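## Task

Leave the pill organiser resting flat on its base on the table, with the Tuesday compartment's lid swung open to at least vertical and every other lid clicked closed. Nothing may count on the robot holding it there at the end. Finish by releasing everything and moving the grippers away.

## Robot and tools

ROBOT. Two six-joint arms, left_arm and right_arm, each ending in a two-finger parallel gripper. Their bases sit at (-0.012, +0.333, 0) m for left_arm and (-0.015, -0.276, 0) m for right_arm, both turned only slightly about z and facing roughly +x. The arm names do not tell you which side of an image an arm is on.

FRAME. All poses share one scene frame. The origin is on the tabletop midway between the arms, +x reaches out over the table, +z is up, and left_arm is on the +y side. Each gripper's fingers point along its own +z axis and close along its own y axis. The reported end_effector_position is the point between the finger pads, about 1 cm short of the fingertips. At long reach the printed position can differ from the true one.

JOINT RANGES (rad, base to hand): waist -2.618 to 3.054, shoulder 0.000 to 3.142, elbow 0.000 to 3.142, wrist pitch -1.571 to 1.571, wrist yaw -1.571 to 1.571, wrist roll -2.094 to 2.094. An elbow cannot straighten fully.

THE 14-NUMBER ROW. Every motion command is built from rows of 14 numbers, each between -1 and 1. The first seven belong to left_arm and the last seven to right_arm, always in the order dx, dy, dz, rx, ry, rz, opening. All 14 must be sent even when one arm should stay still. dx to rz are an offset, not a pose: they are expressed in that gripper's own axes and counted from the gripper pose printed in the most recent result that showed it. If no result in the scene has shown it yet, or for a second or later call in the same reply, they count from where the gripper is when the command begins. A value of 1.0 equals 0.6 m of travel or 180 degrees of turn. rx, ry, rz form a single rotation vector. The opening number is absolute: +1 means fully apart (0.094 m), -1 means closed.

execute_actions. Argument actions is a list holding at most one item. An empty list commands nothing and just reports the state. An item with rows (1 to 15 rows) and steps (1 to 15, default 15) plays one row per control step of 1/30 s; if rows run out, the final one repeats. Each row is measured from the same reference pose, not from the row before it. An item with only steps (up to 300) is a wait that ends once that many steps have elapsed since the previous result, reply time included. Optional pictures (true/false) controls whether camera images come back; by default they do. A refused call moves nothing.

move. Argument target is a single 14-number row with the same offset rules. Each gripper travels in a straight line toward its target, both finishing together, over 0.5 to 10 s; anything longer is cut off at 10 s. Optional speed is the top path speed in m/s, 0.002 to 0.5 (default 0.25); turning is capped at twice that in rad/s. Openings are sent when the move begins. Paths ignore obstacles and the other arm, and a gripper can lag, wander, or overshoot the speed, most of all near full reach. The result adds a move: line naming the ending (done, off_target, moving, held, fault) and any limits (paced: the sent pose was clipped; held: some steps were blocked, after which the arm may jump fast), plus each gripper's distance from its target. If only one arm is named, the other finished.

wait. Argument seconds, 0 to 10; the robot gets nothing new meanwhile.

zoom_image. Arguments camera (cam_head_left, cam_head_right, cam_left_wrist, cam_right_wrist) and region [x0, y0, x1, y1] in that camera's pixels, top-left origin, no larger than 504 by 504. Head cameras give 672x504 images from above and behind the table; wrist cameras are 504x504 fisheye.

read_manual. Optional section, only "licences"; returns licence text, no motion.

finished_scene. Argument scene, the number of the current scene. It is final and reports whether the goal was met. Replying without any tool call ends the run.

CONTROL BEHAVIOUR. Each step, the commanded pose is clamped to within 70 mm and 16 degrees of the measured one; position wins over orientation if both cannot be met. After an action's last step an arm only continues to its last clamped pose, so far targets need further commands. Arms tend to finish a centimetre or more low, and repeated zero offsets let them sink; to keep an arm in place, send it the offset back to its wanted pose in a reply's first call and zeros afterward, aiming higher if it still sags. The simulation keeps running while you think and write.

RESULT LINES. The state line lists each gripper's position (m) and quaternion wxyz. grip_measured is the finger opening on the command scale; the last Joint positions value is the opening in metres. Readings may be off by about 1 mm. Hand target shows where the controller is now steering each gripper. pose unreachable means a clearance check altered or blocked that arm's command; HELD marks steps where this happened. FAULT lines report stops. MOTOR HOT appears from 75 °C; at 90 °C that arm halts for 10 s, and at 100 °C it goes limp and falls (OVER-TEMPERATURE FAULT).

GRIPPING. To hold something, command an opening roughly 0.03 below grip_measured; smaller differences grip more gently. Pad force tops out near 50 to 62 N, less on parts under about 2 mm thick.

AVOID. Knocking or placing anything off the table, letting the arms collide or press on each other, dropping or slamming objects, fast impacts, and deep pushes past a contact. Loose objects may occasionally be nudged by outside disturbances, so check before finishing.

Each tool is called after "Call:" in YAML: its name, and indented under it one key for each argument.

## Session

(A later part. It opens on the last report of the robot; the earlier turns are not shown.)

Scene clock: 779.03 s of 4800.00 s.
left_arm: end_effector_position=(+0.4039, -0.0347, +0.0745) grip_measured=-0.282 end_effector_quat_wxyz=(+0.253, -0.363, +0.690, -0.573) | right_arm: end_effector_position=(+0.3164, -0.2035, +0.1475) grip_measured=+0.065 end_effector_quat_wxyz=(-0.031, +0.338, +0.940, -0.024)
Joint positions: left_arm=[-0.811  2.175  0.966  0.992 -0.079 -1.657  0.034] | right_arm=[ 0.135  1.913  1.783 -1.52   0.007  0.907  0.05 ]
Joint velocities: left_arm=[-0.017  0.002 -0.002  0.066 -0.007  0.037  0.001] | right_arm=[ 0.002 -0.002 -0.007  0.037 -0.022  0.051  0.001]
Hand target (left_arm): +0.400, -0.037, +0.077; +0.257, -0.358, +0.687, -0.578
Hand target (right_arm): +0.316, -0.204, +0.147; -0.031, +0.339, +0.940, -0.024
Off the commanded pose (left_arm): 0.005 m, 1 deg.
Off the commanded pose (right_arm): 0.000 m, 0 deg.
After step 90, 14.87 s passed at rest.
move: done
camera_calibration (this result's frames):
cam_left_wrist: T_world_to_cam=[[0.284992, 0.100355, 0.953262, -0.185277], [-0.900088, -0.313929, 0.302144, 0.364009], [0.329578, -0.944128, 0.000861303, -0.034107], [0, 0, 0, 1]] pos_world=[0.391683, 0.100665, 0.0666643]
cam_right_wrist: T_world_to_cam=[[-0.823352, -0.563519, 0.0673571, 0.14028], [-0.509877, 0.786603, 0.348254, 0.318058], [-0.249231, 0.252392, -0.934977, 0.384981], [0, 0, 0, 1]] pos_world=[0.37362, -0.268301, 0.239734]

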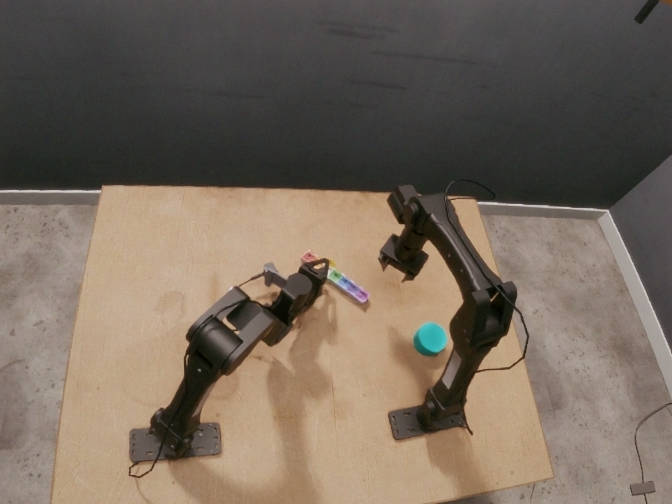

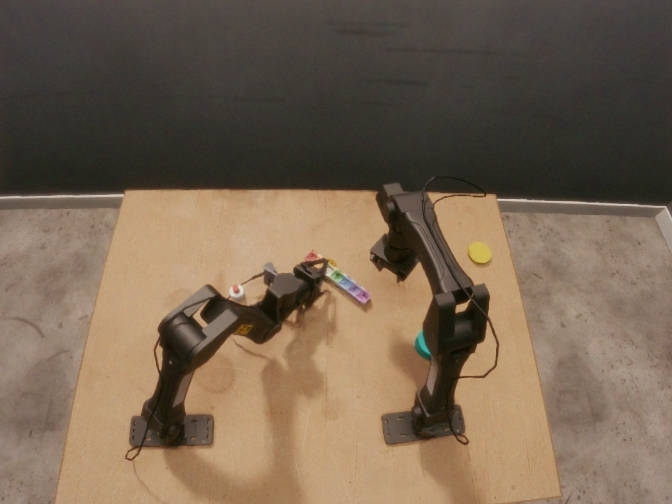

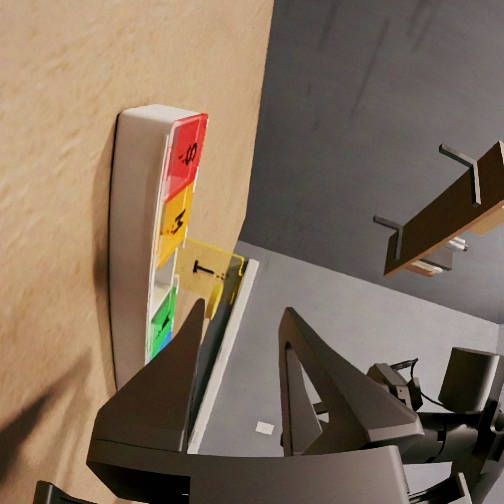

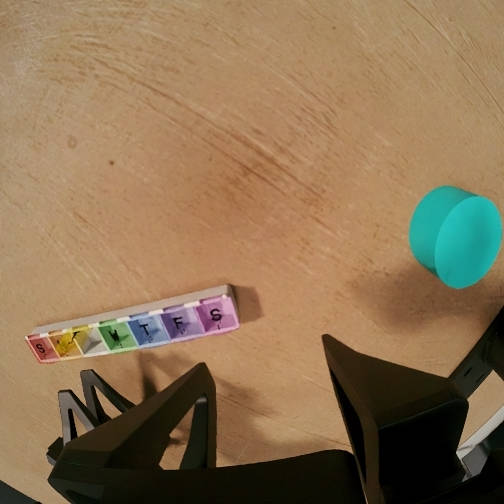

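Call:
move:
  target: [0,-0.03,0.067,0,0,0,-0.284, 0,0,0,0,0,0,0.064]
  speed: 0.05

Scene clock: 782.77 s of 4800.00 s.
left_arm: end_effector_position=(+0.4281, -0.0594, +0.0730) grip_measured=-0.282 end_effector_quat_wxyz=(+0.245, -0.366, +0.697, -0.566) | right_arm: end_effector_position=(+0.3164, -0.2035, +0.1475) grip_measured=+0.065 end_effector_quat_wxyz=(-0.031, +0.338, +0.940, -0.024)
Joint positions: left_arm=[-0.811  2.246  1.141  0.862 -0.071 -1.662  0.034] | right_arm=[ 0.135  1.913  1.783 -1.52   0.007  0.907  0.05 ]
Joint velocities: left_arm=[ 0.012  0.017 -0.027  0.007  0.037 -0.007  0.001] | right_arm=[-0.012 -0.012  0.007  0.022 -0.007 -0.051 -0.   ]
Hand target (left_arm): +0.438, -0.060, +0.083; +0.253, -0.363, +0.689, -0.573
Hand target (right_arm): +0.316, -0.204, +0.147; -0.031, +0.338, +0.940, -0.024
Off the commanded pose (left_arm): 0.015 m, 2 deg.
Off the commanded pose (right_arm): 0.000 m, 0 deg.
move: off_target (left_arm)
camera_calibration (this result's frames):
cam_left_wrist: T_world_to_cam=[[0.307765, 0.0863378, 0.947537, -0.198428], [-0.895063, -0.311504, 0.319105, 0.37524], [0.322713, -0.946314, -0.0185926, -0.0611274], [0, 0, 0, 1]] pos_world=[0.416659, 0.0761751, 0.0671398]
cam_right_wrist: T_world_to_cam=[[-0.823352, -0.563519, 0.0673571, 0.14028], [-0.509877, 0.786603, 0.348254, 0.318058], [-0.249231, 0.252392, -0.934977, 0.384981], [0, 0, 0, 1]] pos_world=[0.37362, -0.268301, 0.239734]

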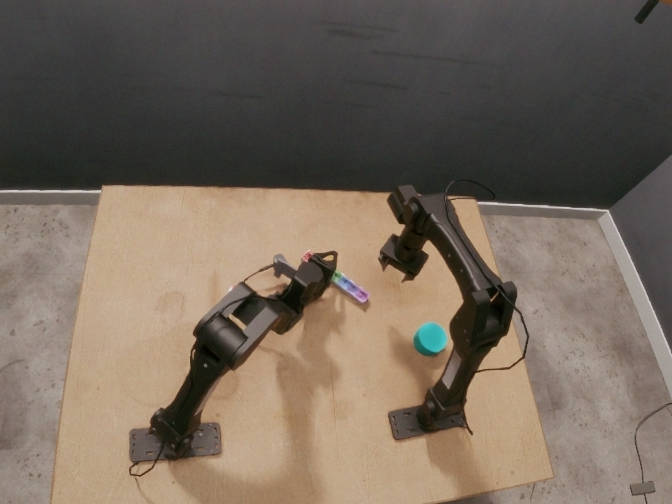

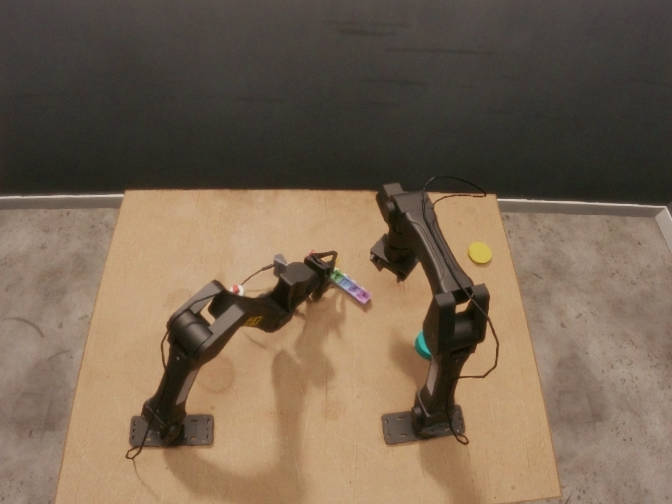

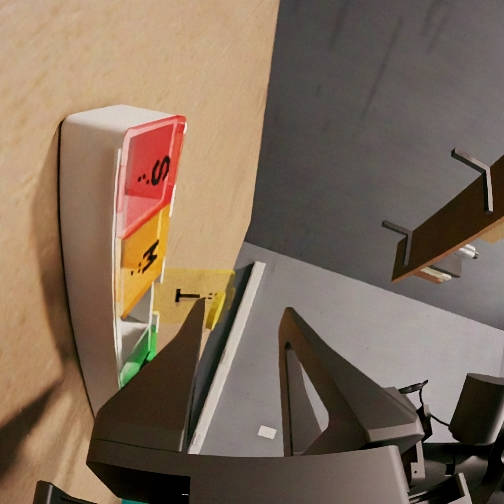

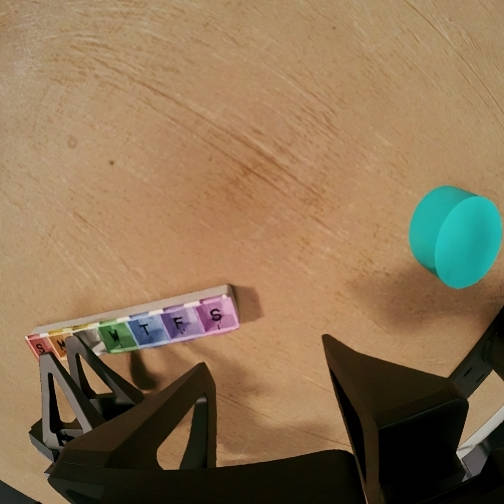

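Call:
move:
  target: [0,-0.1,-0.15,0,0,0,-0.284, 0,0,0,0,0,0,0.064]
  speed: 0.12

Scene clock: 786.63 s of 4800.00 s.
left_arm: end_effector_position=(+0.3792, -0.0137, +0.1445) grip_measured=-0.282 end_effector_quat_wxyz=(+0.241, -0.371, +0.701, -0.560) | right_arm: end_effector_position=(+0.3164, -0.2035, +0.1475) grip_measured=+0.065 end_effector_quat_wxyz=(-0.031, +0.338, +0.940, -0.024)
Joint positions: left_arm=[-0.811  1.845  0.895  0.689 -0.071 -1.67   0.034] | right_arm=[ 0.135  1.913  1.783 -1.52   0.007  0.907  0.05 ]
Joint velocities: left_arm=[ 0.007 -0.007 -0.012 -0.066 -0.051  0.066  0.001] | right_arm=[ 0.007  0.007 -0.017 -0.051  0.051 -0.022 -0.001]
Hand target (left_arm): +0.374, -0.012, +0.155; +0.245, -0.366, +0.697, -0.565
Hand target (right_arm): +0.316, -0.204, +0.147; -0.031, +0.338, +0.940, -0.024
Off the commanded pose (left_arm): 0.010 m, 1 deg.
Off the commanded pose (right_arm): 0.000 m, 0 deg.
move: done
camera_calibration (this result's frames):
cam_left_wrist: T_world_to_cam=[[0.324366, 0.0807995, 0.942475, -0.260672], [-0.888687, -0.315313, 0.332886, 0.318461], [0.324072, -0.945542, -0.0304714, 0.000466725], [0, 0, 0, 1]] pos_world=[0.367414, 0.121918, 0.13968]
cam_right_wrist: T_world_to_cam=[[-0.823352, -0.563519, 0.0673571, 0.14028], [-0.509877, 0.786603, 0.348254, 0.318058], [-0.249231, 0.252392, -0.934977, 0.384981], [0, 0, 0, 1]] pos_world=[0.37362, -0.268301, 0.239734]

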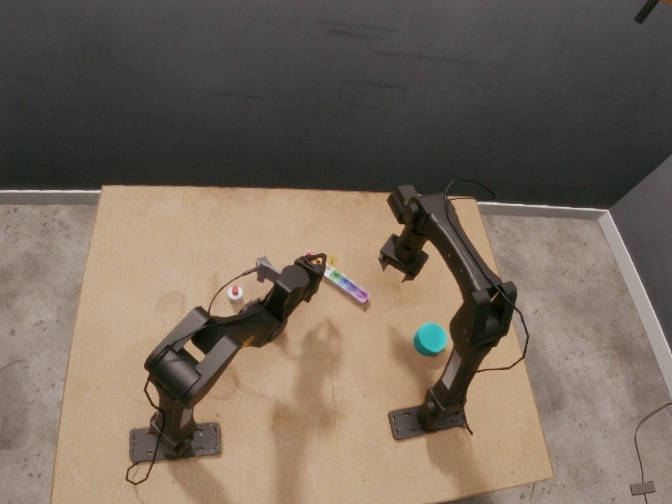

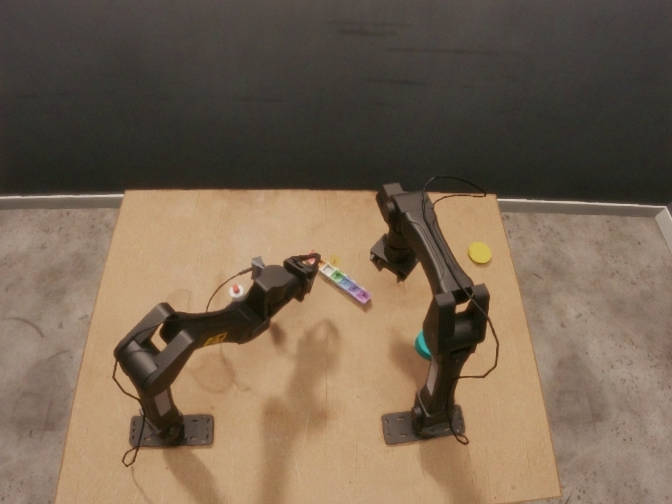

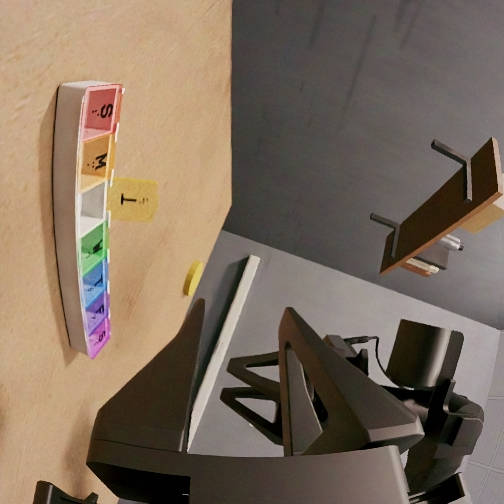

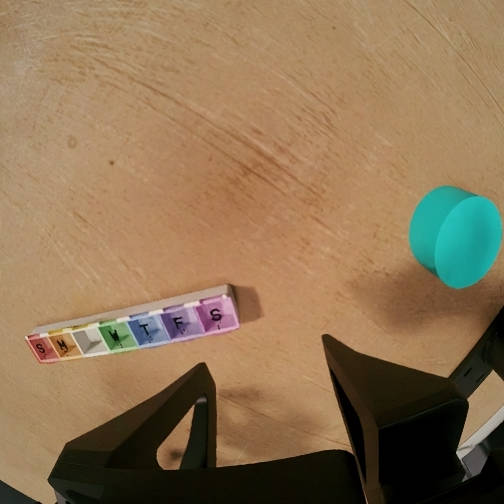

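Call:
move:
  target: [0,-0.05,-0.15,0,0,0,-0.284, 0,-0.05,-0.05,0,0,0,0.064]
  speed: 0.2

Call:
zoom_image:
  camera: "cam_head_right"
  region: [290, 230, 390, 320]

Scene clock: 790.97 s of 4800.00 s.
left_arm: end_effector_position=(+0.3241, +0.0350, +0.1951) grip_measured=-0.282 end_effector_quat_wxyz=(+0.237, -0.374, +0.702, -0.558) | right_arm: end_effector_position=(+0.3044, -0.2225, +0.1721) grip_measured=+0.065 end_effector_quat_wxyz=(-0.021, +0.338, +0.941, -0.016)
Joint positions: left_arm=[-0.818  1.448  0.715  0.462 -0.076 -1.68   0.034] | right_arm=[ 0.086  1.837  1.783 -1.569  0.007  0.857  0.05 ]
Joint velocities: left_arm=[-0.027 -0.012 -0.007 -0.051  0.022 -0.037  0.001] | right_arm=[ 0.017 -0.002  0.007 -0.037 -0.051  0.051  0.   ]
Hand target (left_arm): +0.319, +0.037, +0.199; +0.240, -0.370, +0.701, -0.560
Hand target (right_arm): +0.299, -0.226, +0.178; -0.020, +0.338, +0.941, -0.017
Off the commanded pose (left_arm): 0.006 m, 1 deg.
Off the commanded pose (right_arm): 0.009 m, 2 deg.
joint sent to its limit (right arm) — the command would take joint 4 (wrist pitch) past its lower limit, so that joint was sent only as far as its limit.
After step 90, 0.17 s passed at rest.
move: done
camera_calibration (this result's frames):
cam_left_wrist: T_world_to_cam=[[0.335783, 0.08129, 0.938425, -0.297389], [-0.88424, -0.316125, 0.343779, 0.264414], [0.324606, -0.945228, -0.0342697, 0.0664091], [0, 0, 0, 1]] pos_world=[0.312107, 0.170534, 0.190453]
cam_right_wrist: T_world_to_cam=[[-0.824359, -0.564512, 0.0419418, 0.122464], [-0.519095, 0.783427, 0.341734, 0.321481], [-0.225771, 0.259939, -0.93886, 0.404987], [0, 0, 0, 1]] pos_world=[0.359268, -0.287996, 0.265229]

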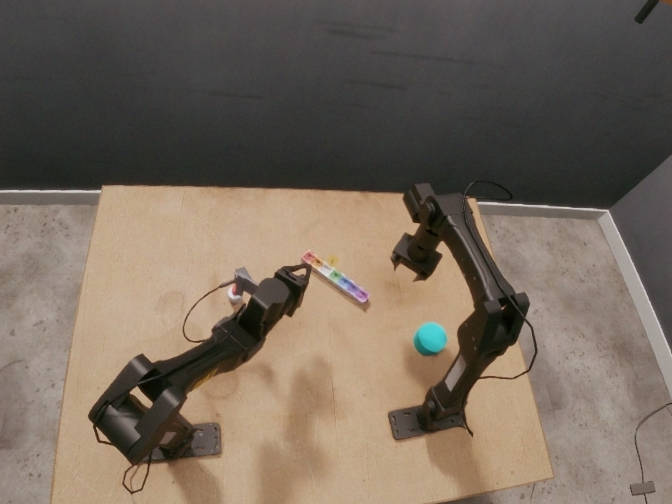

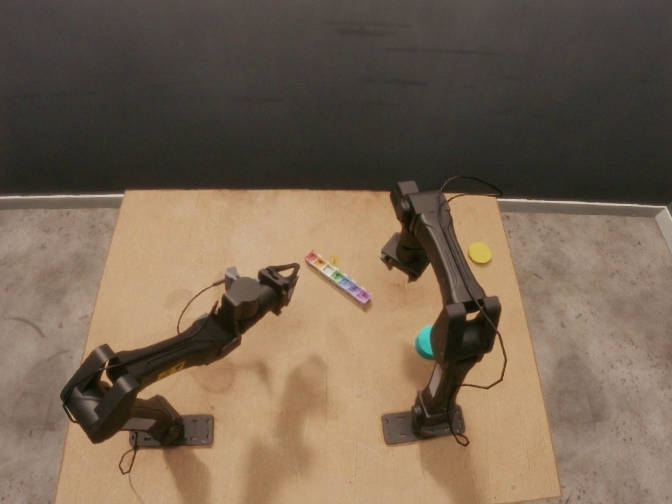

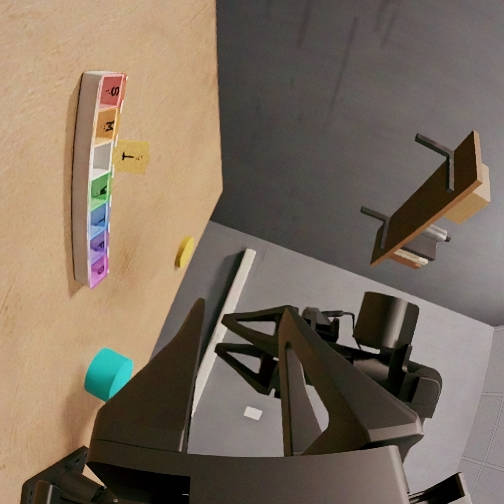

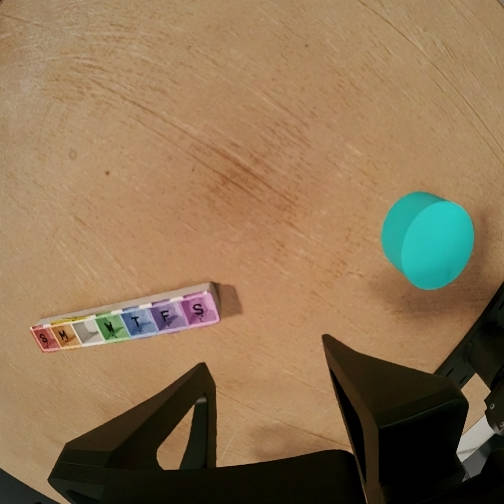

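Region (290, 230, 390, 320) of cam_head_right's 672x504 image, scaled by 5.040, with more detail than that image has; it fills the top 454 rows of this view, and the rest is white.

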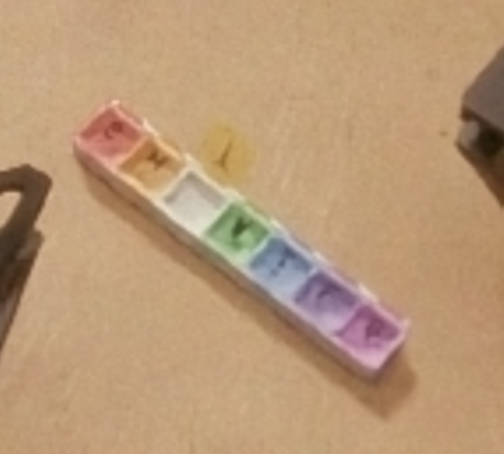

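Call:
finished_scene:
  scene: 1

The scene is finished: the task was done.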